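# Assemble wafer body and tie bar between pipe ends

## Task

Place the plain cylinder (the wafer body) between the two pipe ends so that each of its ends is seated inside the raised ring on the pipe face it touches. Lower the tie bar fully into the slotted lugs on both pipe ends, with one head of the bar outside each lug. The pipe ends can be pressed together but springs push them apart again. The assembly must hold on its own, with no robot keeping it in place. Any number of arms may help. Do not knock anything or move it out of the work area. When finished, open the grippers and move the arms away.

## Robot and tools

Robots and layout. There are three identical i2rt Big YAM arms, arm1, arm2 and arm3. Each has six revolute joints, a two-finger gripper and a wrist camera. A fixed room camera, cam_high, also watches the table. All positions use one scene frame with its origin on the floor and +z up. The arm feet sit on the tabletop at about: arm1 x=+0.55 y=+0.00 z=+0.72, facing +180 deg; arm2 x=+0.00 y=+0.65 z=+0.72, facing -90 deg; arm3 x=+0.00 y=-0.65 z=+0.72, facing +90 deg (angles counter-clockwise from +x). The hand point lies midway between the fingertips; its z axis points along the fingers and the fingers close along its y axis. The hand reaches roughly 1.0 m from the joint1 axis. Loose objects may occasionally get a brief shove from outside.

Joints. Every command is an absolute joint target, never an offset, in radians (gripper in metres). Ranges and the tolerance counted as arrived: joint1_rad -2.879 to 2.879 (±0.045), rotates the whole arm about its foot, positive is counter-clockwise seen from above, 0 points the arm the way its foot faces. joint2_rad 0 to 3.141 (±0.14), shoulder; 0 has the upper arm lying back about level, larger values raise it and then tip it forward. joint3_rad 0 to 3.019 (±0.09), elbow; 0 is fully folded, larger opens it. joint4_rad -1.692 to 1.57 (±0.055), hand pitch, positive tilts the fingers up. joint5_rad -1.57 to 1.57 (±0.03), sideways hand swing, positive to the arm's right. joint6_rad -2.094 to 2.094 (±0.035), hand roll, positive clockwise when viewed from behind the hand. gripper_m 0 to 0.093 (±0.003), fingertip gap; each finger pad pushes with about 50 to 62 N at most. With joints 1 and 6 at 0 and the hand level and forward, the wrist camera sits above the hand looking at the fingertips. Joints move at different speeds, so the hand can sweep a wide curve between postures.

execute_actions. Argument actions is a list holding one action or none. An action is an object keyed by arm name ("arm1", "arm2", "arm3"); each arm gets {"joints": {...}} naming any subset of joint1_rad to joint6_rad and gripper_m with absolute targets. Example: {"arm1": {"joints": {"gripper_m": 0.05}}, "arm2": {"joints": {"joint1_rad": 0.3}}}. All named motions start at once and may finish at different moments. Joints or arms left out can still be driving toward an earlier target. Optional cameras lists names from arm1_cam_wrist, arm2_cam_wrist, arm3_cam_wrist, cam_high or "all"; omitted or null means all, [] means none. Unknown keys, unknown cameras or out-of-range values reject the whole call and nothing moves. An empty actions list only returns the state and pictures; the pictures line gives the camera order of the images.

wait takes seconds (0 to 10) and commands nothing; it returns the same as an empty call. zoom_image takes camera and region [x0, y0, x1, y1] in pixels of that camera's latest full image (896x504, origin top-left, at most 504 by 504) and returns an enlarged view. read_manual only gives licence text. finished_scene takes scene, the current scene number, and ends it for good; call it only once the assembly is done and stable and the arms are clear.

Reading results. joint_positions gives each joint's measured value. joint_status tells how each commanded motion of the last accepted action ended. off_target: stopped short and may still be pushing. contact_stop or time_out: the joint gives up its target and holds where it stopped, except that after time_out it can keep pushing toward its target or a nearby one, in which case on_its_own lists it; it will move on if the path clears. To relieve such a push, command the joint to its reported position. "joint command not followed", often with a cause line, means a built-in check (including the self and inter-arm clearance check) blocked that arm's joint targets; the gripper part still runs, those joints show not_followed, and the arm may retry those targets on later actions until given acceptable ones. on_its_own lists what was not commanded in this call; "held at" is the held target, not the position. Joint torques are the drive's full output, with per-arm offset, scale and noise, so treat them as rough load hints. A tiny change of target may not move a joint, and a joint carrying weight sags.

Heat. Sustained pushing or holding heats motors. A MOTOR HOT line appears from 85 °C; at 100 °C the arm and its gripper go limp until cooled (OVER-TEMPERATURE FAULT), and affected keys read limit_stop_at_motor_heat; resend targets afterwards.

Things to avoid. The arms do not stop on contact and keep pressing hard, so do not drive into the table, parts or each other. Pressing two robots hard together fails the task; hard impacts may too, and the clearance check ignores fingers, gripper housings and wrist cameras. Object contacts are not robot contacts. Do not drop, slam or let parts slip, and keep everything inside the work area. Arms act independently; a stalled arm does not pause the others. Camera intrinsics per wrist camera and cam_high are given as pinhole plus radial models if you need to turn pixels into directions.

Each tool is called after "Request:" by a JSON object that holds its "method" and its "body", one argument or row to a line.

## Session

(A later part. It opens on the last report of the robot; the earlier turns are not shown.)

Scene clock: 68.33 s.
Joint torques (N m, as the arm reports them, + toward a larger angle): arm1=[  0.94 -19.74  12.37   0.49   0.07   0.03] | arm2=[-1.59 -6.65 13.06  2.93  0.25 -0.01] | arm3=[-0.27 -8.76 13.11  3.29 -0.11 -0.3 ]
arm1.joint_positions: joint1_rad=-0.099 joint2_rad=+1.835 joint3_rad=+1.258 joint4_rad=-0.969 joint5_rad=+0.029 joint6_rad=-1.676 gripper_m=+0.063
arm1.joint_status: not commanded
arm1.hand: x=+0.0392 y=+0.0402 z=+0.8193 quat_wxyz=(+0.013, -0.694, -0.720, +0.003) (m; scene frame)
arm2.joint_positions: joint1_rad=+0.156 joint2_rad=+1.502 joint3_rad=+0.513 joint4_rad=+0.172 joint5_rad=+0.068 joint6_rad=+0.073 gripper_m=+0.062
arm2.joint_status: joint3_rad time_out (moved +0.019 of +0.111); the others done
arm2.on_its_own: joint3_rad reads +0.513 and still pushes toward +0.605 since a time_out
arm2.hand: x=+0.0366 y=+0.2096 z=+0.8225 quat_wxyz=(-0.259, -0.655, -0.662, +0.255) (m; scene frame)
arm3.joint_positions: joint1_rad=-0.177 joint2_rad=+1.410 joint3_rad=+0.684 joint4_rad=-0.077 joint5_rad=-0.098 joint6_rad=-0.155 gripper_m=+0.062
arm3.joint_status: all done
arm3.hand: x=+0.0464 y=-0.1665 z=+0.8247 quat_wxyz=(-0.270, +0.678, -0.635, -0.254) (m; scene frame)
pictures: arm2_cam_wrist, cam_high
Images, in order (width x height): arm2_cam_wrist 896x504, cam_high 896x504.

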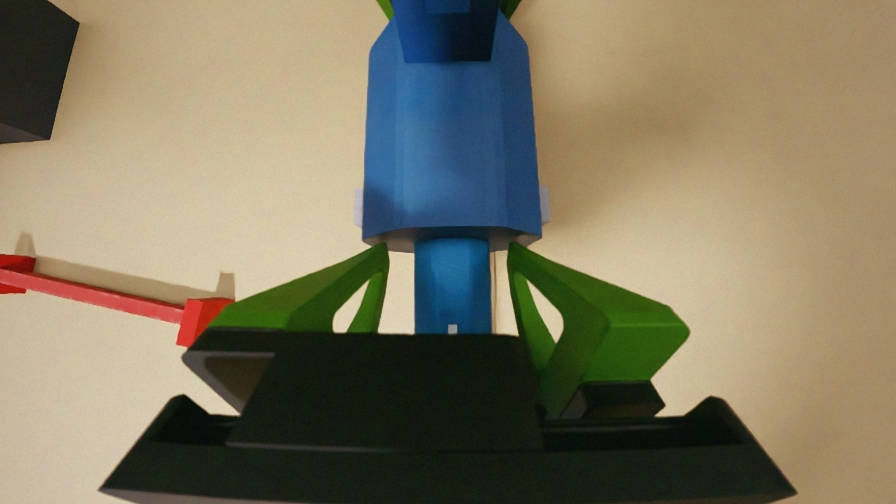

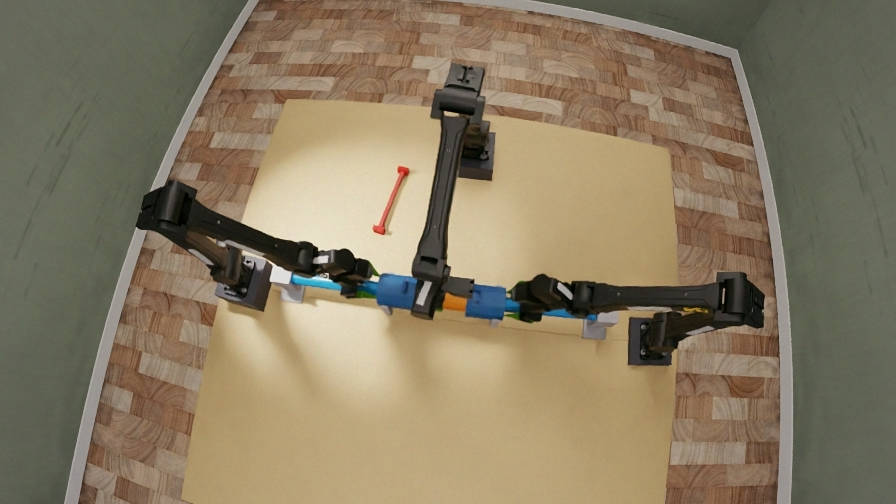

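Request:
{"method": "execute_actions", "body": {
  "actions": []
}}

Scene clock: 81.23 s.
Joint torques (N m, as the arm reports them, + toward a larger angle): arm1=[  1.9  -19.61  12.41   0.57   0.1    0.03] | arm2=[-1.61 -6.62 13.05  2.94  0.25 -0.01] | arm3=[-0.28 -8.74 13.09  3.33 -0.12 -0.3 ]
arm1.joint_positions: joint1_rad=-0.099 joint2_rad=+1.835 joint3_rad=+1.258 joint4_rad=-0.969 joint5_rad=+0.029 joint6_rad=-1.676 gripper_m=+0.063
arm1.joint_status: not commanded
arm1.hand: x=+0.0392 y=+0.0402 z=+0.8193 quat_wxyz=(+0.013, -0.694, -0.720, +0.003) (m; scene frame)
arm2.joint_positions: joint1_rad=+0.156 joint2_rad=+1.502 joint3_rad=+0.513 joint4_rad=+0.172 joint5_rad=+0.068 joint6_rad=+0.073 gripper_m=+0.062
arm2.joint_status: joint3_rad time_out (moved +0.019 of +0.111); the others done
arm2.on_its_own: joint3_rad reads +0.513 and still pushes toward +0.605 since a time_out
arm2.hand: x=+0.0366 y=+0.2096 z=+0.8225 quat_wxyz=(-0.259, -0.655, -0.662, +0.255) (m; scene frame)
arm3.joint_positions: joint1_rad=-0.177 joint2_rad=+1.410 joint3_rad=+0.684 joint4_rad=-0.077 joint5_rad=-0.098 joint6_rad=-0.155 gripper_m=+0.062
arm3.joint_status: all done
arm3.hand: x=+0.0464 y=-0.1665 z=+0.8247 quat_wxyz=(-0.270, +0.678, -0.635, -0.254) (m; scene frame)
pictures: arm1_cam_wrist, arm2_cam_wrist, arm3_cam_wrist, cam_high
Images, in order (width x height): arm1_cam_wrist 896x504, arm2_cam_wrist 896x504, arm3_cam_wrist 896x504, cam_high 896x504.

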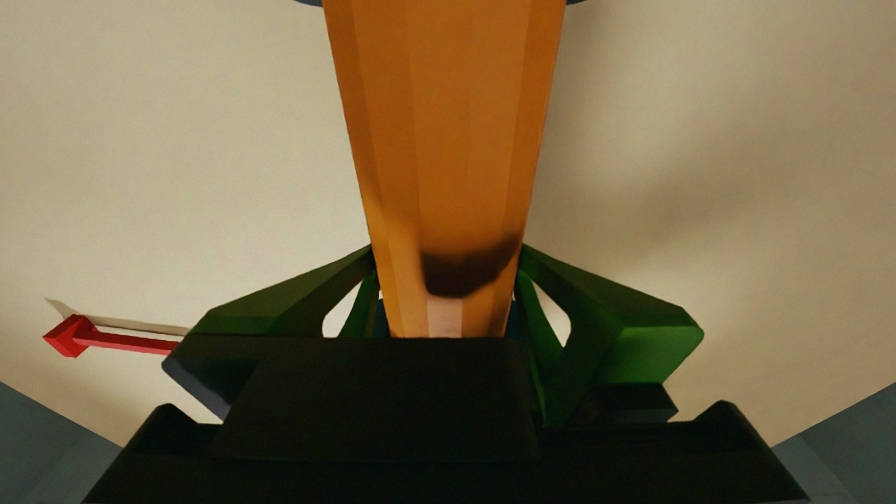

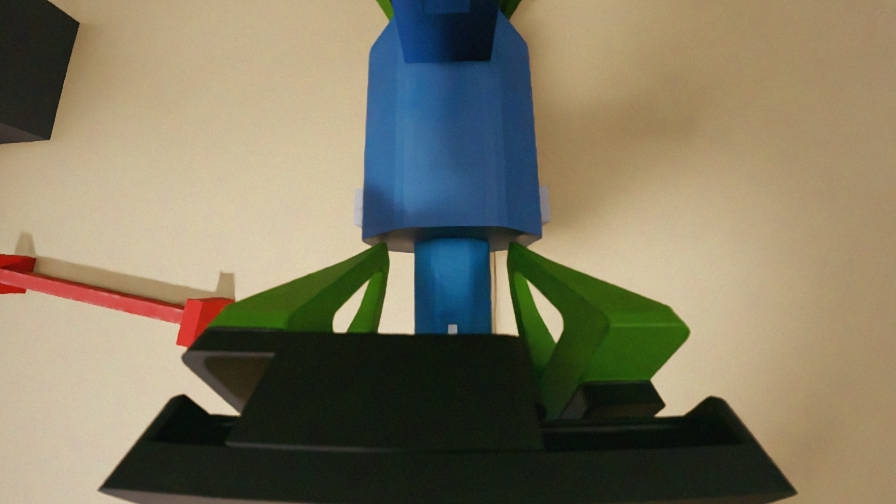

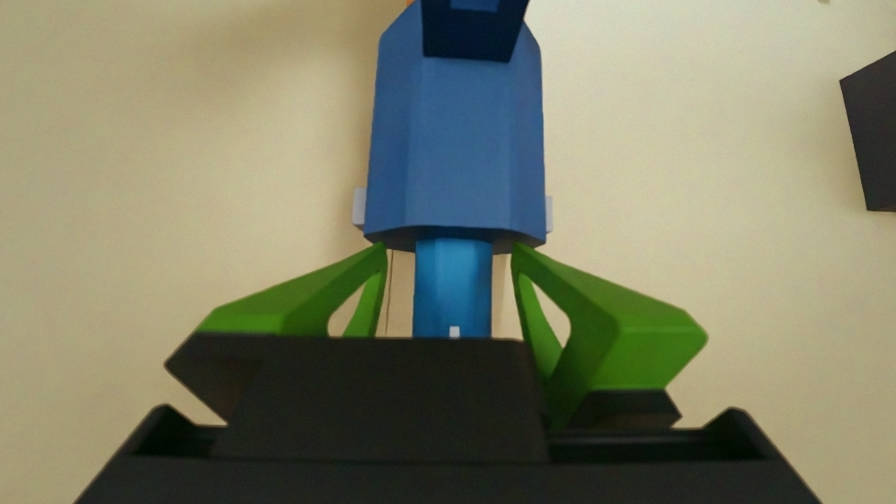

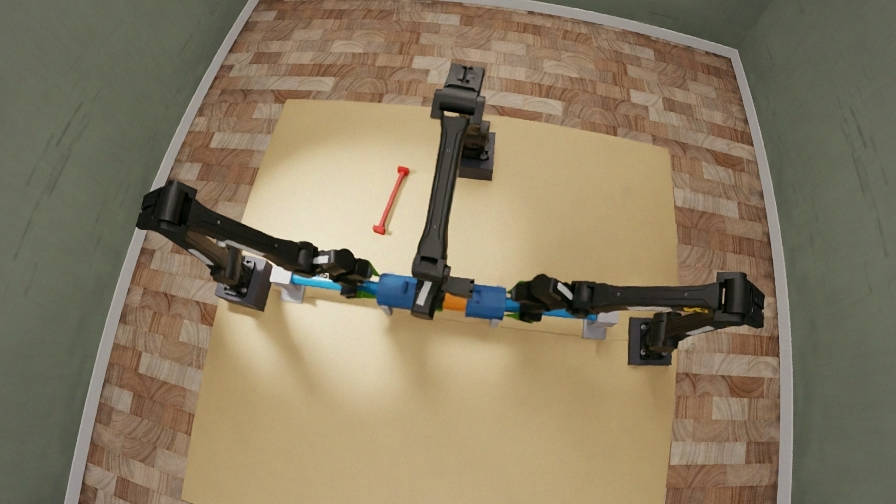

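Request:
{"method": "execute_actions", "body": {
  "actions": [
    {"arm1":{"joints":{"gripper_m":0.093}}}
  ],
  "cameras": []
}}

Request:
{"method": "execute_actions", "body": {
  "actions": [
    {"arm1":{"joints":{"joint2_rad":1.62,"joint3_rad":1.40,"joint4_rad":-1.25}}}
  ],
  "cameras": ["arm1_cam_wrist","cam_high"]
}}

Scene clock: 84.67 s.
Joint torques (N m, as the arm reports them, + toward a larger angle): arm1=[  1.08 -19.77  12.33   0.25   0.12   0.01] | arm2=[-1.57 -6.64 13.06  2.94  0.25 -0.01] | arm3=[-0.28 -8.82 13.09  3.3  -0.11 -0.3 ]
arm1.joint_positions: joint1_rad=-0.099 joint2_rad=+1.835 joint3_rad=+1.258 joint4_rad=-0.969 joint5_rad=+0.029 joint6_rad=-1.676 gripper_m=+0.093
arm1.joint_status: all done
arm1.hand: x=+0.0392 y=+0.0402 z=+0.8193 quat_wxyz=(+0.013, -0.694, -0.720, +0.003) (m; scene frame)
arm2.joint_positions: joint1_rad=+0.156 joint2_rad=+1.502 joint3_rad=+0.513 joint4_rad=+0.172 joint5_rad=+0.068 joint6_rad=+0.073 gripper_m=+0.062
arm2.joint_status: not commanded
arm2.on_its_own: joint3_rad reads +0.513 and still pushes toward +0.605 since a time_out
arm2.hand: x=+0.0366 y=+0.2096 z=+0.8225 quat_wxyz=(-0.260, -0.655, -0.662, +0.255) (m; scene frame)
arm3.joint_positions: joint1_rad=-0.177 joint2_rad=+1.410 joint3_rad=+0.684 joint4_rad=-0.077 joint5_rad=-0.098 joint6_rad=-0.155 gripper_m=+0.062
arm3.joint_status: not commanded
arm3.hand: x=+0.0464 y=-0.1665 z=+0.8247 quat_wxyz=(-0.270, +0.678, -0.635, -0.254) (m; scene frame)
pictures: none
No camera images: the call's "cameras" was empty. Leave "cameras" out to get every camera's image.

Scene clock: 85.87 s.
Joint torques (N m, as the arm reports them, + toward a larger angle): arm1=[  0.84 -16.31  12.37  -0.64   0.13   0.05] | arm2=[-1.6  -6.63 13.06  2.93  0.25 -0.01] | arm3=[-0.26 -8.78 13.1   3.29 -0.11 -0.3 ]
arm1.joint_positions: joint1_rad=-0.099 joint2_rad=+1.618 joint3_rad=+1.374 joint4_rad=-1.238 joint5_rad=+0.029 joint6_rad=-1.676 gripper_m=+0.093
arm1.joint_status: all done
arm1.hand: x=+0.0514 y=+0.0417 z=+0.9634 quat_wxyz=(+0.038, -0.694, -0.719, +0.024) (m; scene frame)
arm2.joint_positions: joint1_rad=+0.156 joint2_rad=+1.502 joint3_rad=+0.513 joint4_rad=+0.172 joint5_rad=+0.068 joint6_rad=+0.073 gripper_m=+0.062
arm2.joint_status: not commanded
arm2.on_its_own: joint3_rad reads +0.513 and still pushes toward +0.605 since a time_out
arm2.hand: x=+0.0366 y=+0.2096 z=+0.8225 quat_wxyz=(-0.260, -0.655, -0.662, +0.255) (m; scene frame)
arm3.joint_positions: joint1_rad=-0.177 joint2_rad=+1.410 joint3_rad=+0.684 joint4_rad=-0.077 joint5_rad=-0.098 joint6_rad=-0.155 gripper_m=+0.062
arm3.joint_status: not commanded
arm3.hand: x=+0.0464 y=-0.1665 z=+0.8247 quat_wxyz=(-0.270, +0.678, -0.635, -0.254) (m; scene frame)
pictures: arm1_cam_wrist, cam_high
Images, in order (width x height): arm1_cam_wrist 896x504, cam_high 896x504.

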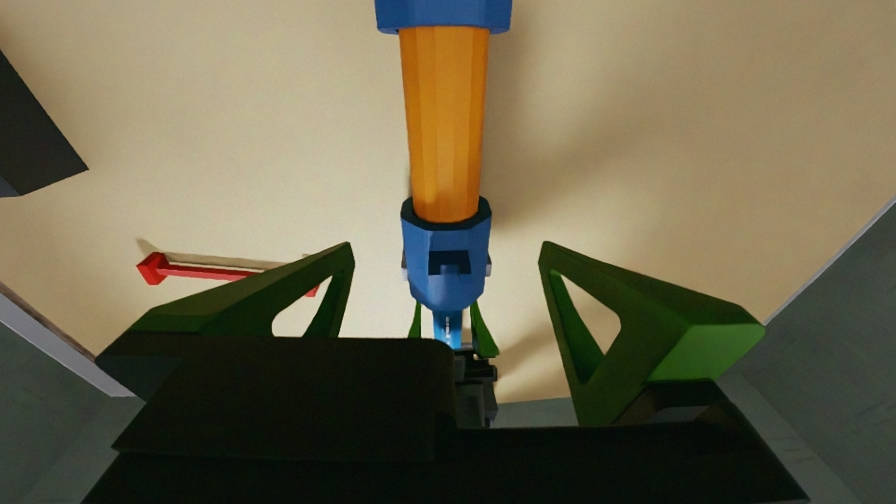

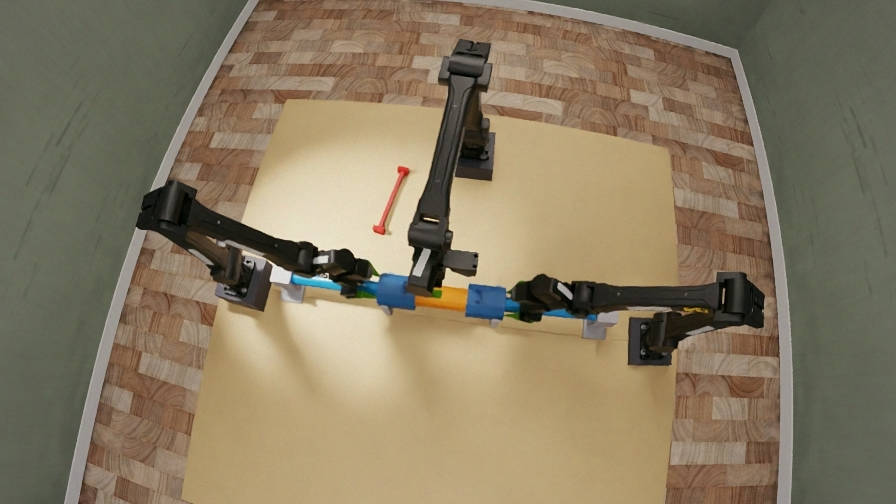

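Request:
{"method": "execute_actions", "body": {
  "actions": [
    {"arm1":{"joints":{"joint2_rad":1.25,"joint3_rad":0.93,"joint4_rad":-1.2,"joint5_rad":0,"joint6_rad":-0.72,"gripper_m":0.06,"joint1_rad":-0.3}}}
  ],
  "cameras": []
}}

Request:
{"method": "execute_actions", "body": {
  "actions": [
    {"arm1":{"joints":{"joint1_rad":-0.92,"joint2_rad":1.305,"joint3_rad":0.77,"joint4_rad":-1.0}}}
  ],
  "cameras": ["arm1_cam_wrist","cam_high"]
}}

Scene clock: 92.07 s.
Joint torques (N m, as the arm reports them, + toward a larger angle): arm1=[ 1.34 -9.26 10.87  0.36  0.01  0.24] | arm2=[-1.57 -6.64 13.06  2.94  0.25 -0.01] | arm3=[-0.28 -8.81 13.09  3.32 -0.12 -0.3 ]
arm1.joint_positions: joint1_rad=-0.312 joint2_rad=+1.247 joint3_rad=+0.919 joint4_rad=-1.207 joint5_rad=+0.001 joint6_rad=-0.732 gripper_m=+0.060
arm1.joint_status: all done
arm1.hand: x=+0.2272 y=+0.0958 z=+0.9363 quat_wxyz=(+0.001, -0.974, -0.224, +0.018) (m; scene frame)
arm2.joint_positions: joint1_rad=+0.156 joint2_rad=+1.502 joint3_rad=+0.513 joint4_rad=+0.172 joint5_rad=+0.068 joint6_rad=+0.073 gripper_m=+0.062
arm2.joint_status: not commanded
arm2.on_its_own: joint3_rad reads +0.513 and still pushes toward +0.605 since a time_out
arm2.hand: x=+0.0366 y=+0.2096 z=+0.8225 quat_wxyz=(-0.260, -0.655, -0.662, +0.255) (m; scene frame)
arm3.joint_positions: joint1_rad=-0.177 joint2_rad=+1.410 joint3_rad=+0.684 joint4_rad=-0.077 joint5_rad=-0.098 joint6_rad=-0.155 gripper_m=+0.062
arm3.joint_status: not commanded
arm3.hand: x=+0.0464 y=-0.1665 z=+0.8247 quat_wxyz=(-0.270, +0.678, -0.635, -0.254) (m; scene frame)
pictures: none
No camera images: the call's "cameras" was empty. Leave "cameras" out to get every camera's image.

Scene clock: 93.30 s.
Joint torques (N m, as the arm reports them, + toward a larger angle): arm1=[  0.04 -10.33  10.11   0.54  -0.01   0.22] | arm2=[-1.61 -6.66 13.05  2.93  0.26 -0.01] | arm3=[-0.25 -8.77 13.1   3.29 -0.11 -0.3 ]
arm1.joint_positions: joint1_rad=-0.911 joint2_rad=+1.312 joint3_rad=+0.757 joint4_rad=-1.013 joint5_rad=+0.000 joint6_rad=-0.731 gripper_m=+0.060
arm1.joint_status: all done
arm1.hand: x=+0.3491 y=+0.2449 z=+0.8582 quat_wxyz=(-0.007, -0.997, +0.074, +0.001) (m; scene frame)
arm2.joint_positions: joint1_rad=+0.156 joint2_rad=+1.502 joint3_rad=+0.513 joint4_rad=+0.172 joint5_rad=+0.068 joint6_rad=+0.073 gripper_m=+0.062
arm2.joint_status: not commanded
arm2.on_its_own: joint3_rad reads +0.513 and still pushes toward +0.605 since a time_out
arm2.hand: x=+0.0366 y=+0.2096 z=+0.8225 quat_wxyz=(-0.260, -0.655, -0.662, +0.255) (m; scene frame)
arm3.joint_positions: joint1_rad=-0.177 joint2_rad=+1.410 joint3_rad=+0.684 joint4_rad=-0.077 joint5_rad=-0.098 joint6_rad=-0.155 gripper_m=+0.062
arm3.joint_status: not commanded
arm3.hand: x=+0.0464 y=-0.1665 z=+0.8247 quat_wxyz=(-0.270, +0.678, -0.635, -0.254) (m; scene frame)
pictures: arm1_cam_wrist, cam_high
Images, in order (width x height): arm1_cam_wrist 896x504, cam_high 896x504.

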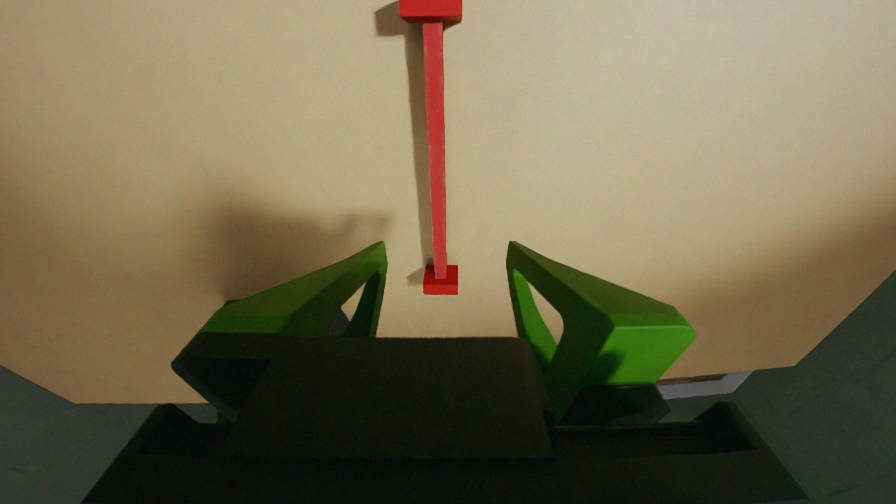

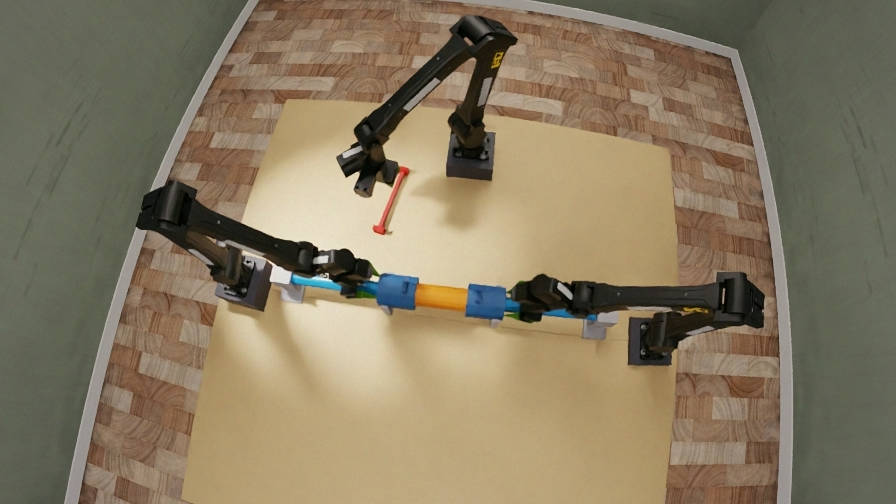

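Request:
{"method": "execute_actions", "body": {
  "actions": [
    {"arm1":{"joints":{"joint1_rad":-0.888,"joint2_rad":1.56,"joint3_rad":0.614,"joint4_rad":-0.588,"joint6_rad":-0.707}}}
  ],
  "cameras": ["arm1_cam_wrist"]
}}

Scene clock: 102.17 s.
Joint torques (N m, as the arm reports them, + toward a larger angle): arm1=[  1.66 -12.09   7.27   0.46   0.     0.23] | arm2=[-1.62 -6.61 13.06  2.93  0.25 -0.01] | arm3=[-0.3  -8.76 13.09  3.3  -0.11 -0.3 ]
arm1.joint_positions: joint1_rad=-0.903 joint2_rad=+1.573 joint3_rad=+0.597 joint4_rad=-0.602 joint5_rad=+0.000 joint6_rad=-0.719 gripper_m=+0.060
arm1.joint_status: all done
arm1.hand: x=+0.3553 y=+0.2311 z=+0.7383 quat_wxyz=(-0.011, -0.997, +0.076, -0.003) (m; scene frame)
arm2.joint_positions: joint1_rad=+0.156 joint2_rad=+1.502 joint3_rad=+0.513 joint4_rad=+0.172 joint5_rad=+0.068 joint6_rad=+0.073 gripper_m=+0.062
arm2.joint_status: not commanded
arm2.on_its_own: joint3_rad reads +0.513 and still pushes toward +0.605 since a time_out
arm2.hand: x=+0.0366 y=+0.2096 z=+0.8225 quat_wxyz=(-0.260, -0.655, -0.662, +0.255) (m; scene frame)
arm3.joint_positions: joint1_rad=-0.177 joint2_rad=+1.410 joint3_rad=+0.684 joint4_rad=-0.077 joint5_rad=-0.098 joint6_rad=-0.155 gripper_m=+0.062
arm3.joint_status: not commanded
arm3.hand: x=+0.0464 y=-0.1665 z=+0.8247 quat_wxyz=(-0.270, +0.678, -0.635, -0.254) (m; scene frame)
pictures: arm1_cam_wrist
Images, in order (width x height): arm1_cam_wrist 896x504.

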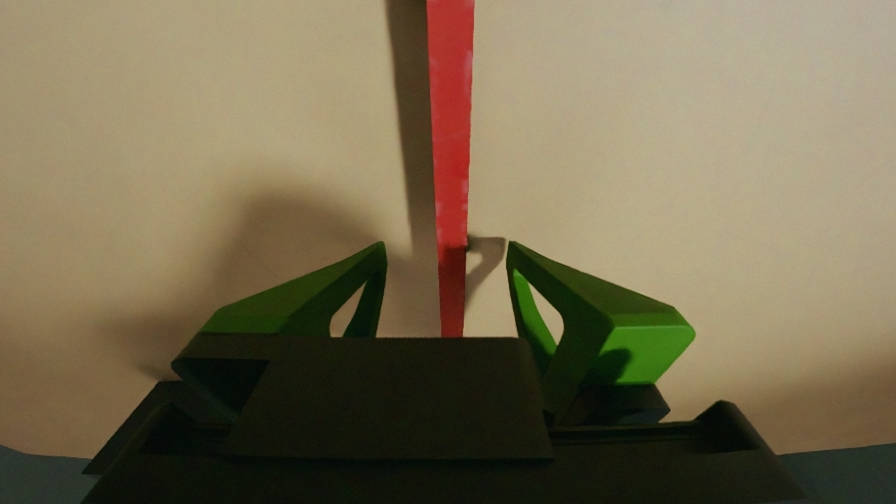

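Request:
{"method": "execute_actions", "body": {
  "actions": [
    {"arm1":{"joints":{"gripper_m":0.0}}}
  ],
  "cameras": []
}}

Request:
{"method": "execute_actions", "body": {
  "actions": [
    {"arm1":{"joints":{"joint2_rad":1.2,"joint3_rad":0.93,"joint4_rad":-1.27}}}
  ],
  "cameras": []
}}

Request:
{"method": "execute_actions", "body": {
  "actions": [
    {"arm1":{"joints":{"joint1_rad":-0.055,"joint5_rad":0.025,"joint6_rad":-1.65,"joint2_rad":1.3,"joint3_rad":1.1,"joint4_rad":-1.3}}}
  ],
  "cameras": []
}}

Request:
{"method": "execute_actions", "body": {
  "actions": [
    {"arm1":{"joints":{"joint2_rad":1.67,"joint3_rad":1.46,"joint4_rad":-1.29}}}
  ],
  "cameras": ["arm1_cam_wrist","cam_high"]
}}

Scene clock: 108.73 s.
Joint torques (N m, as the arm reports them, + toward a larger angle): arm1=[  2.04 -11.35   7.09   0.51   0.     0.19] | arm2=[-1.59 -6.62 13.06  2.93  0.26 -0.01] | arm3=[-0.27 -8.82 13.1   3.3  -0.12 -0.29]
arm1.joint_positions: joint1_rad=-0.902 joint2_rad=+1.572 joint3_rad=+0.597 joint4_rad=-0.601 joint5_rad=+0.001 joint6_rad=-0.717 gripper_m=+0.011
arm1.joint_status: gripper_m off_target (ended at +0.011, target +0.000)
arm1.hand: x=+0.3550 y=+0.2314 z=+0.7385 quat_wxyz=(-0.010, -0.997, +0.077, -0.002) (m; scene frame)
arm2.joint_positions: joint1_rad=+0.156 joint2_rad=+1.502 joint3_rad=+0.513 joint4_rad=+0.172 joint5_rad=+0.068 joint6_rad=+0.073 gripper_m=+0.062
arm2.joint_status: not commanded
arm2.on_its_own: joint3_rad reads +0.513 and still pushes toward +0.605 since a time_out
arm2.hand: x=+0.0366 y=+0.2096 z=+0.8225 quat_wxyz=(-0.260, -0.655, -0.662, +0.255) (m; scene frame)
arm3.joint_positions: joint1_rad=-0.177 joint2_rad=+1.410 joint3_rad=+0.684 joint4_rad=-0.077 joint5_rad=-0.098 joint6_rad=-0.155 gripper_m=+0.062
arm3.joint_status: not commanded
arm3.hand: x=+0.0464 y=-0.1665 z=+0.8247 quat_wxyz=(-0.270, +0.678, -0.635, -0.254) (m; scene frame)
pictures: none
No camera images: the call's "cameras" was empty. Leave "cameras" out to get every camera's image.

Scene clock: 110.07 s.
Joint torques (N m, as the arm reports them, + toward a larger angle): arm1=[ 2.74 -9.2  11.19 -0.73 -0.03  0.2 ] | arm2=[-1.6  -6.62 13.06  2.94  0.26 -0.01] | arm3=[-0.32 -8.81 13.08  3.3  -0.12 -0.3 ]
arm1.joint_positions: joint1_rad=-0.902 joint2_rad=+1.202 joint3_rad=+0.915 joint4_rad=-1.258 joint5_rad=+0.001 joint6_rad=-0.717 gripper_m=+0.011
arm1.joint_status: all done
arm1.hand: x=+0.3436 y=+0.2486 z=+0.9456 quat_wxyz=(+0.001, -0.997, +0.077, +0.009) (m; scene frame)
arm2.joint_positions: joint1_rad=+0.156 joint2_rad=+1.502 joint3_rad=+0.513 joint4_rad=+0.172 joint5_rad=+0.068 joint6_rad=+0.073 gripper_m=+0.062
arm2.joint_status: not commanded
arm2.on_its_own: joint3_rad reads +0.513 and still pushes toward +0.605 since a time_out
arm2.hand: x=+0.0366 y=+0.2096 z=+0.8225 quat_wxyz=(-0.260, -0.655, -0.662, +0.255) (m; scene frame)
arm3.joint_positions: joint1_rad=-0.177 joint2_rad=+1.410 joint3_rad=+0.684 joint4_rad=-0.077 joint5_rad=-0.098 joint6_rad=-0.155 gripper_m=+0.062
arm3.joint_status: not commanded
arm3.hand: x=+0.0464 y=-0.1665 z=+0.8247 quat_wxyz=(-0.270, +0.678, -0.635, -0.254) (m; scene frame)
pictures: none
No camera images: the call's "cameras" was empty. Leave "cameras" out to get every camera's image.

Scene clock: 111.90 s.
Joint torques (N m, as the arm reports them, + toward a larger angle): arm1=[  1.5  -12.27  13.88  -0.66   0.01  -0.01] | arm2=[-1.58 -6.65 13.06  2.94  0.26 -0.01] | arm3=[-0.27 -8.8  13.09  3.3  -0.11 -0.29]
arm1.joint_positions: joint1_rad=-0.061 joint2_rad=+1.318 joint3_rad=+1.056 joint4_rad=-1.292 joint5_rad=+0.025 joint6_rad=-1.638 gripper_m=+0.011
arm1.joint_status: all done
arm1.hand: x=+0.1846 y=+0.0184 z=+0.9646 quat_wxyz=(+0.009, -0.694, -0.720, +0.003) (m; scene frame)
arm2.joint_positions: joint1_rad=+0.156 joint2_rad=+1.502 joint3_rad=+0.513 joint4_rad=+0.172 joint5_rad=+0.068 joint6_rad=+0.073 gripper_m=+0.062
arm2.joint_status: not commanded
arm2.on_its_own: joint3_rad reads +0.513 and still pushes toward +0.605 since a time_out
arm2.hand: x=+0.0366 y=+0.2096 z=+0.8225 quat_wxyz=(-0.260, -0.655, -0.662, +0.255) (m; scene frame)
arm3.joint_positions: joint1_rad=-0.177 joint2_rad=+1.410 joint3_rad=+0.684 joint4_rad=-0.077 joint5_rad=-0.098 joint6_rad=-0.155 gripper_m=+0.062
arm3.joint_status: not commanded
arm3.hand: x=+0.0464 y=-0.1665 z=+0.8247 quat_wxyz=(-0.270, +0.678, -0.635, -0.254) (m; scene frame)
pictures: none
No camera images: the call's "cameras" was empty. Leave "cameras" out to get every camera's image.

Scene clock: 113.07 s.
Joint torques (N m, as the arm reports them, + toward a larger angle): arm1=[  2.24 -19.33  15.41  -0.18   0.05   0.  ] | arm2=[-1.59 -6.6  13.06  2.93  0.26 -0.01] | arm3=[-0.25 -8.82 13.11  3.3  -0.12 -0.3 ]
arm1.joint_positions: joint1_rad=-0.061 joint2_rad=+1.690 joint3_rad=+1.397 joint4_rad=-1.292 joint5_rad=+0.025 joint6_rad=-1.639 gripper_m=+0.011
arm1.joint_status: all done
arm1.hand: x=+0.0542 y=+0.0219 z=+0.9376 quat_wxyz=(-0.002, -0.693, -0.721, -0.008) (m; scene frame)
arm2.joint_positions: joint1_rad=+0.156 joint2_rad=+1.502 joint3_rad=+0.513 joint4_rad=+0.172 joint5_rad=+0.068 joint6_rad=+0.073 gripper_m=+0.062
arm2.joint_status: not commanded
arm2.on_its_own: joint3_rad reads +0.513 and still pushes toward +0.605 since a time_out
arm2.hand: x=+0.0366 y=+0.2096 z=+0.8225 quat_wxyz=(-0.260, -0.655, -0.662, +0.255) (m; scene frame)
arm3.joint_positions: joint1_rad=-0.177 joint2_rad=+1.410 joint3_rad=+0.684 joint4_rad=-0.077 joint5_rad=-0.098 joint6_rad=-0.155 gripper_m=+0.062
arm3.joint_status: not commanded
arm3.hand: x=+0.0464 y=-0.1665 z=+0.8247 quat_wxyz=(-0.270, +0.678, -0.635, -0.254) (m; scene frame)
pictures: arm1_cam_wrist, cam_high
Images, in order (width x height): arm1_cam_wrist 896x504, cam_high 896x504.

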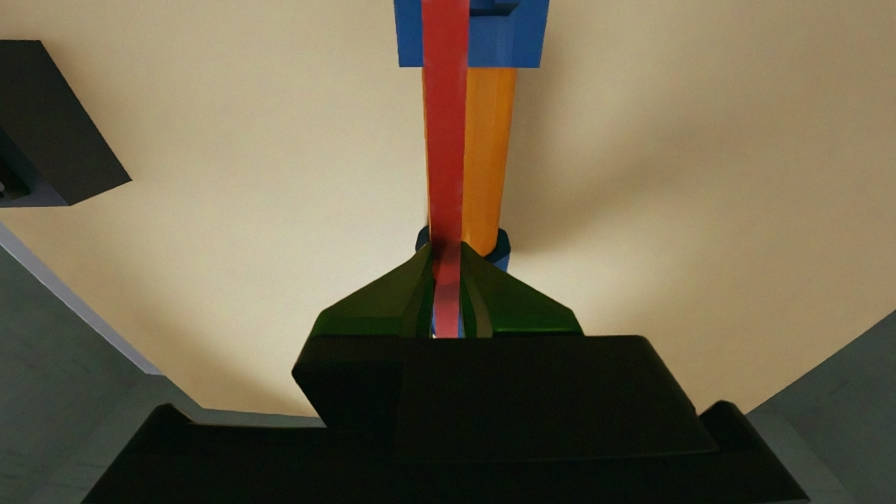

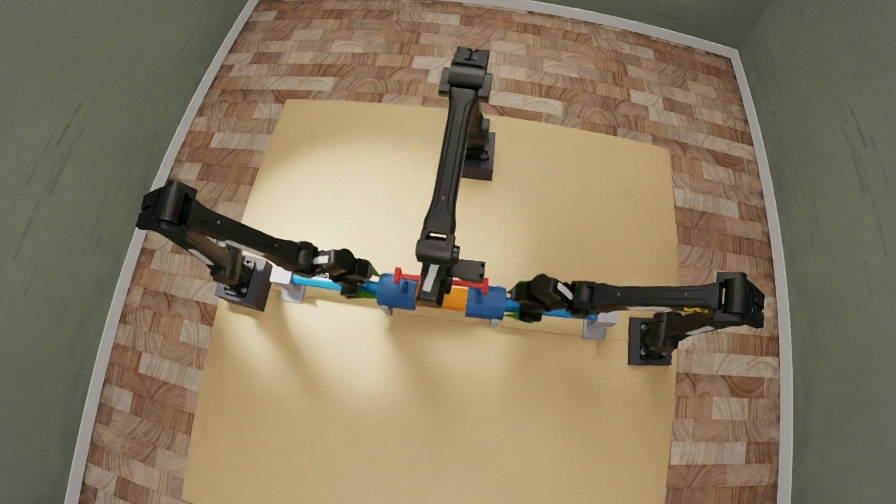

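Request:
{"method": "execute_actions", "body": {
  "actions": [
    {"arm1":{"joints":{"joint2_rad":1.705,"joint4_rad":-1.228}}}
  ]
}}

Request:
{"method": "zoom_image", "body": {
  "camera": "cam_high",
  "region": [370, 250, 520, 335]
}}

Scene clock: 116.23 s.
Joint torques (N m, as the arm reports them, + toward a larger angle): arm1=[  1.14 -17.81  15.36   0.54   0.     0.04] | arm2=[-1.63 -6.63 13.07  2.93  0.25 -0.01] | arm3=[-0.27 -8.8  13.1   3.31 -0.12 -0.3 ]
arm1.joint_positions: joint1_rad=-0.061 joint2_rad=+1.708 joint3_rad=+1.397 joint4_rad=-1.242 joint5_rad=+0.025 joint6_rad=-1.639 gripper_m=+0.011
arm1.joint_status: all done
arm1.hand: x=+0.0418 y=+0.0221 z=+0.9290 quat_wxyz=(+0.010, -0.693, -0.720, +0.003) (m; scene frame)
arm2.joint_positions: joint1_rad=+0.156 joint2_rad=+1.502 joint3_rad=+0.513 joint4_rad=+0.172 joint5_rad=+0.068 joint6_rad=+0.073 gripper_m=+0.062
arm2.joint_status: not commanded
arm2.on_its_own: joint3_rad reads +0.513 and still pushes toward +0.605 since a time_out
arm2.hand: x=+0.0366 y=+0.2096 z=+0.8225 quat_wxyz=(-0.260, -0.655, -0.662, +0.255) (m; scene frame)
arm3.joint_positions: joint1_rad=-0.177 joint2_rad=+1.410 joint3_rad=+0.684 joint4_rad=-0.077 joint5_rad=-0.098 joint6_rad=-0.155 gripper_m=+0.062
arm3.joint_status: not commanded
arm3.hand: x=+0.0464 y=-0.1665 z=+0.8247 quat_wxyz=(-0.270, +0.678, -0.635, -0.254) (m; scene frame)
pictures: arm1_cam_wrist, arm2_cam_wrist, arm3_cam_wrist, cam_high
Images, in order (width x height): arm1_cam_wrist 896x504, arm2_cam_wrist 896x504, arm3_cam_wrist 896x504, cam_high 896x504.

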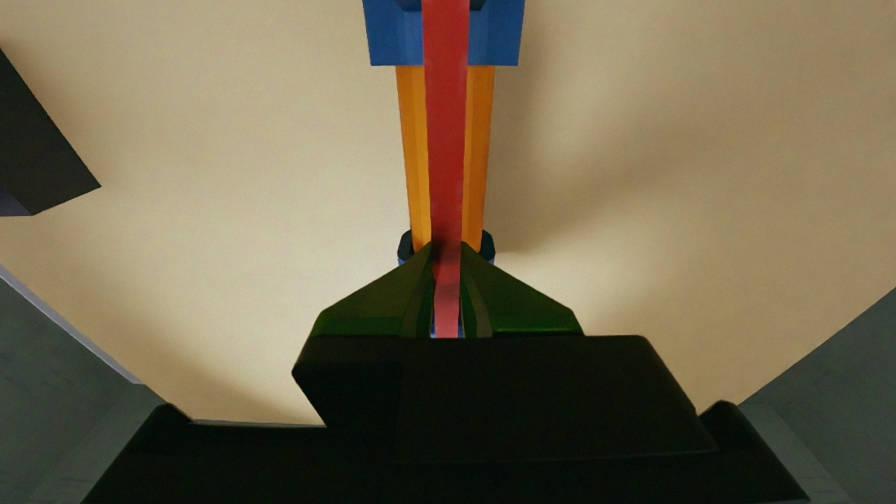

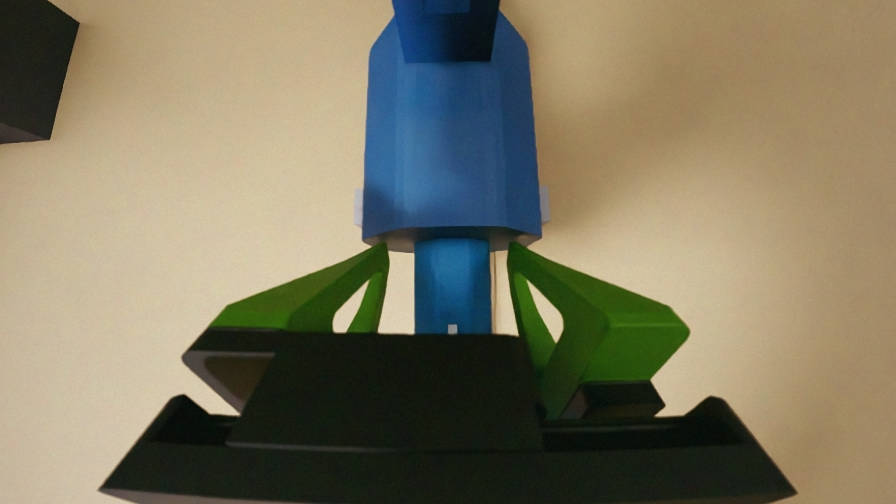

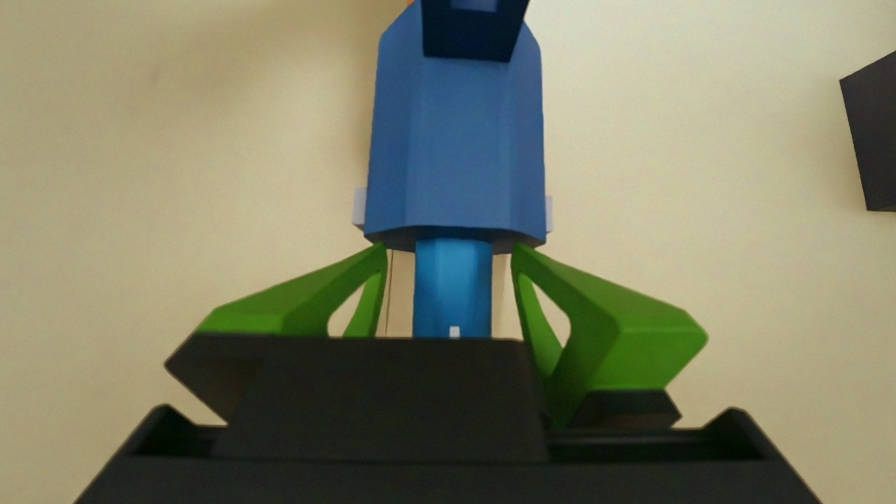

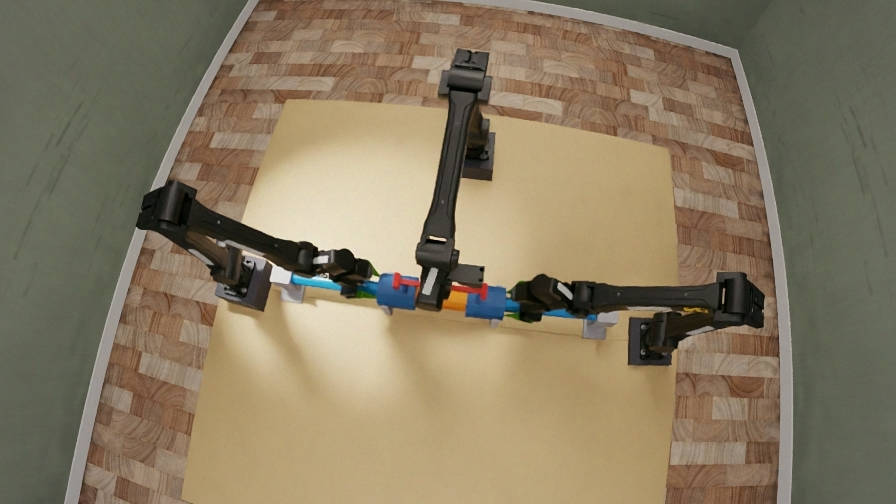

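Region (370, 250, 520, 335) of cam_high's 896x504 image, scaled by 3.360, with more detail than that image has; it fills the top 286 rows of this view, and the rest is white.

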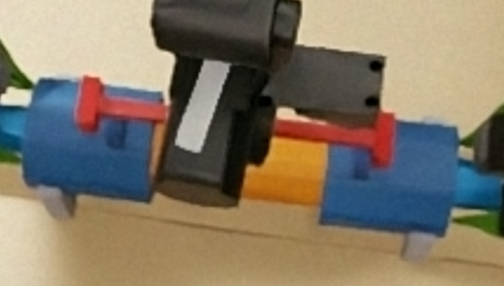

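Request:
{"method": "execute_actions", "body": {
  "actions": [
    {"arm1":{"joints":{"joint1_rad":-0.044,"joint2_rad":1.725,"joint4_rad":-1.26}}}
  ],
  "cameras": ["arm1_cam_wrist","cam_high"]
}}

Request:
{"method": "zoom_image", "body": {
  "camera": "cam_high",
  "region": [370, 250, 520, 335]
}}

Scene clock: 121.90 s.
Joint torques (N m, as the arm reports them, + toward a larger angle): arm1=[  2.23 -18.12  14.99  -0.91   0.01   0.04] | arm2=[-1.62 -6.6  13.05  2.94  0.26 -0.01] | arm3=[-0.26 -8.75 13.1   3.3  -0.11 -0.3 ]
arm1.joint_positions: joint1_rad=-0.060 joint2_rad=+1.728 joint3_rad=+1.399 joint4_rad=-1.247 joint5_rad=+0.025 joint6_rad=-1.639 gripper_m=+0.011
arm1.joint_status: all done
arm1.hand: x=+0.0423 y=+0.0213 z=+0.9200 quat_wxyz=(+0.001, -0.693, -0.721, -0.005) (m; scene frame)
arm2.joint_positions: joint1_rad=+0.156 joint2_rad=+1.502 joint3_rad=+0.513 joint4_rad=+0.172 joint5_rad=+0.068 joint6_rad=+0.073 gripper_m=+0.062
arm2.joint_status: not commanded
arm2.on_its_own: joint3_rad reads +0.513 and still pushes toward +0.605 since a time_out
arm2.hand: x=+0.0366 y=+0.2096 z=+0.8225 quat_wxyz=(-0.260, -0.655, -0.662, +0.255) (m; scene frame)
arm3.joint_positions: joint1_rad=-0.177 joint2_rad=+1.410 joint3_rad=+0.684 joint4_rad=-0.077 joint5_rad=-0.098 joint6_rad=-0.155 gripper_m=+0.062
arm3.joint_status: not commanded
arm3.hand: x=+0.0464 y=-0.1665 z=+0.8247 quat_wxyz=(-0.270, +0.678, -0.635, -0.254) (m; scene frame)
pictures: arm1_cam_wrist, cam_high
Images, in order (width x height): arm1_cam_wrist 896x504, cam_high 896x504.

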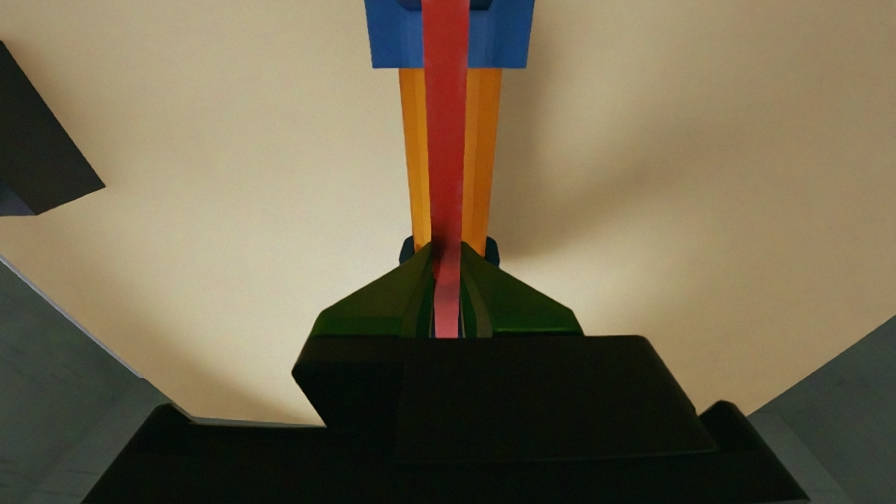

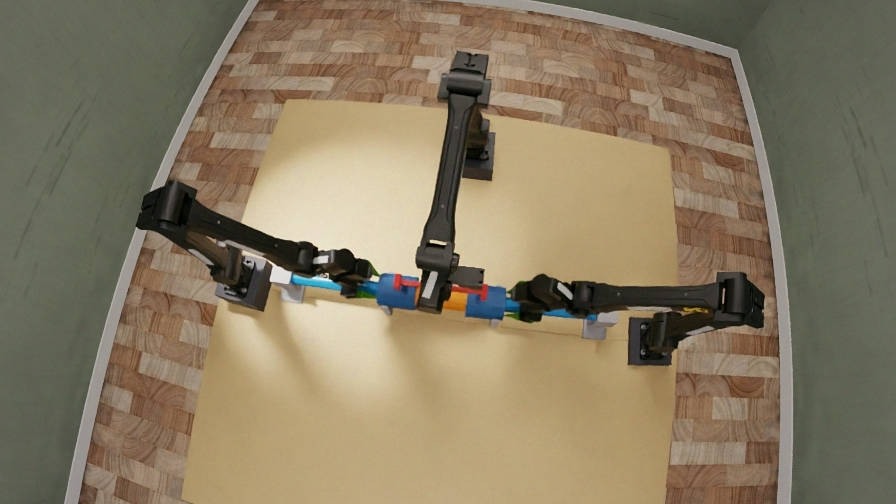

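Region (370, 250, 520, 335) of cam_high's 896x504 image, scaled by 3.360, with more detail than that image has; it fills the top 286 rows of this view, and the rest is white.

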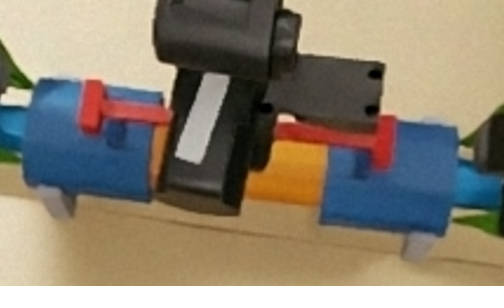

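Looks balanced; lower.

Request:
{"method": "execute_actions", "body": {
  "actions": [
    {"arm1":{"joints":{"joint1_rad":-0.04,"joint2_rad":1.755}}}
  ]
}}

Request:
{"method": "zoom_image", "body": {
  "camera": "cam_high",
  "region": [370, 250, 520, 335]
}}

Scene clock: 124.80 s.
Joint torques (N m, as the arm reports them, + toward a larger angle): arm1=[  2.03 -17.19  14.46  -1.08  -0.2    0.01] | arm2=[-1.52 -6.62 13.06  2.93  0.24 -0.01] | arm3=[-0.22 -8.74 13.1   3.29 -0.11 -0.3 ]
arm1.joint_positions: joint1_rad=-0.053 joint2_rad=+1.751 joint3_rad=+1.407 joint4_rad=-1.248 joint5_rad=+0.030 joint6_rad=-1.640 gripper_m=+0.011
arm1.joint_status: all done
arm1.hand: x=+0.0398 y=+0.0187 z=+0.9114 quat_wxyz=(-0.003, -0.690, -0.724, -0.012) (m; scene frame)
arm2.joint_positions: joint1_rad=+0.155 joint2_rad=+1.502 joint3_rad=+0.513 joint4_rad=+0.172 joint5_rad=+0.068 joint6_rad=+0.073 gripper_m=+0.062
arm2.joint_status: not commanded
arm2.on_its_own: joint3_rad reads +0.513 and still pushes toward +0.605 since a time_out
arm2.hand: x=+0.0362 y=+0.2096 z=+0.8225 quat_wxyz=(-0.259, -0.656, -0.662, +0.255) (m; scene frame)
arm3.joint_positions: joint1_rad=-0.177 joint2_rad=+1.410 joint3_rad=+0.684 joint4_rad=-0.077 joint5_rad=-0.098 joint6_rad=-0.155 gripper_m=+0.062
arm3.joint_status: not commanded
arm3.hand: x=+0.0464 y=-0.1665 z=+0.8247 quat_wxyz=(-0.270, +0.678, -0.635, -0.254) (m; scene frame)
pictures: arm1_cam_wrist, arm2_cam_wrist, arm3_cam_wrist, cam_high
Images, in order (width x height): arm1_cam_wrist 896x504, arm2_cam_wrist 896x504, arm3_cam_wrist 896x504, cam_high 896x504.

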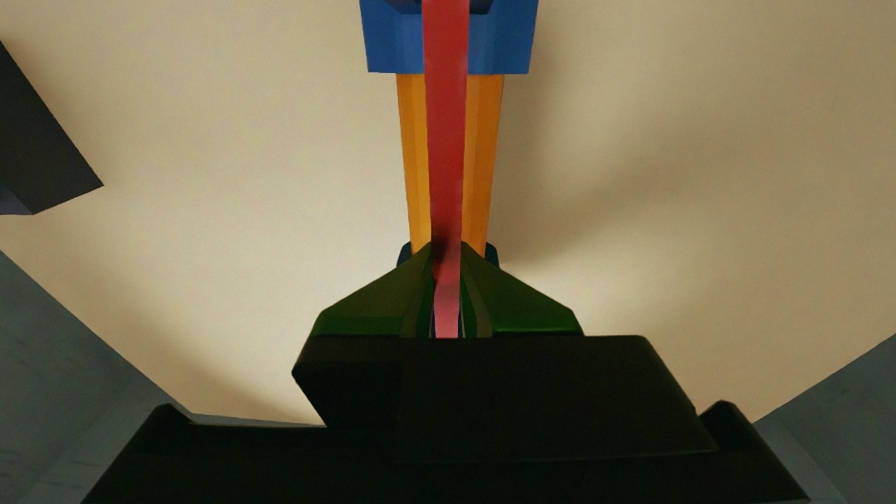

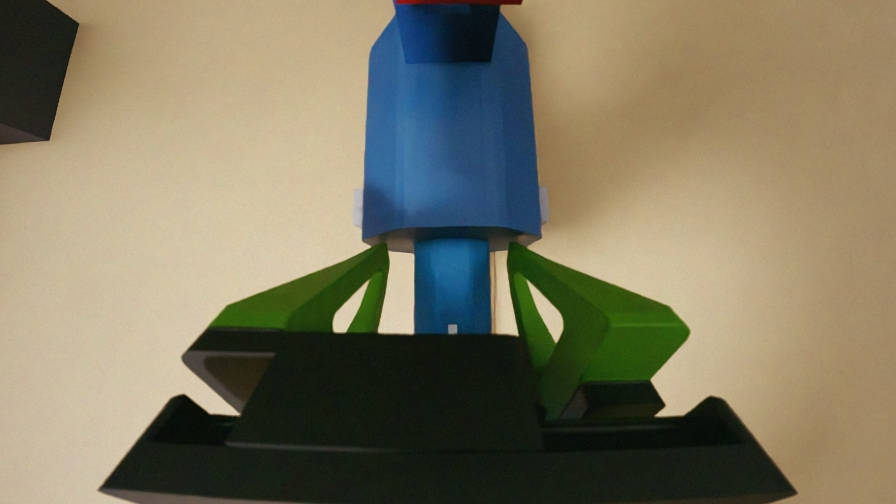

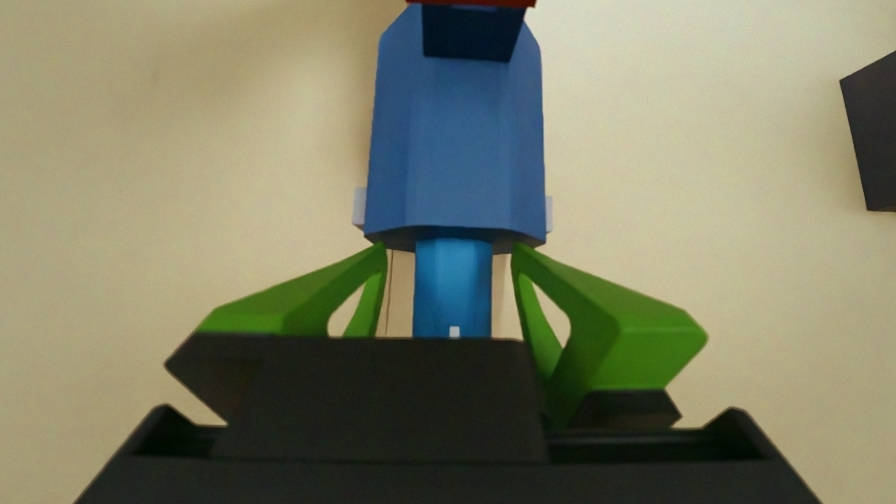

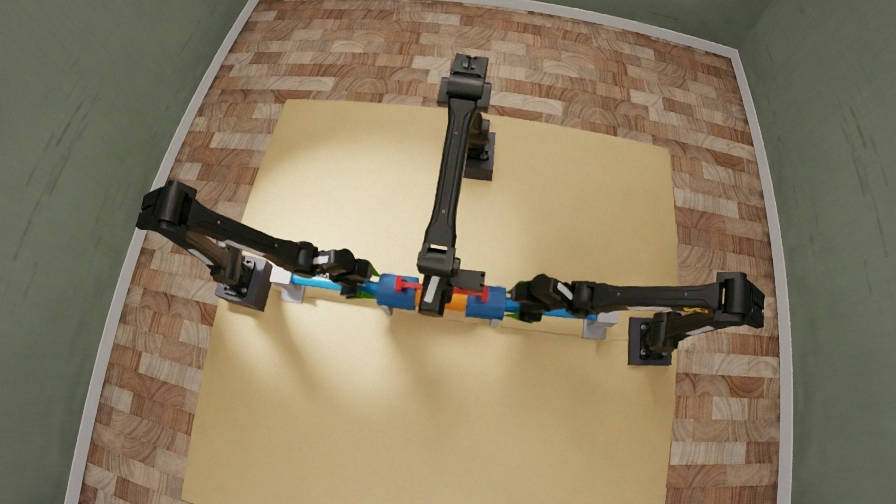

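Region (370, 250, 520, 335) of cam_high's 896x504 image, scaled by 3.360, with more detail than that image has; it fills the top 286 rows of this view, and the rest is white.

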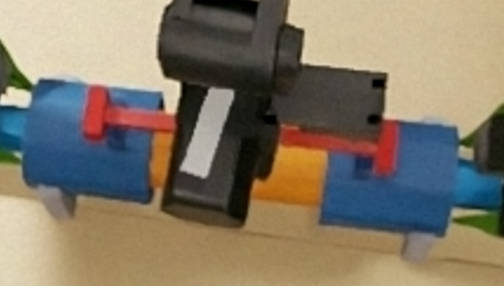

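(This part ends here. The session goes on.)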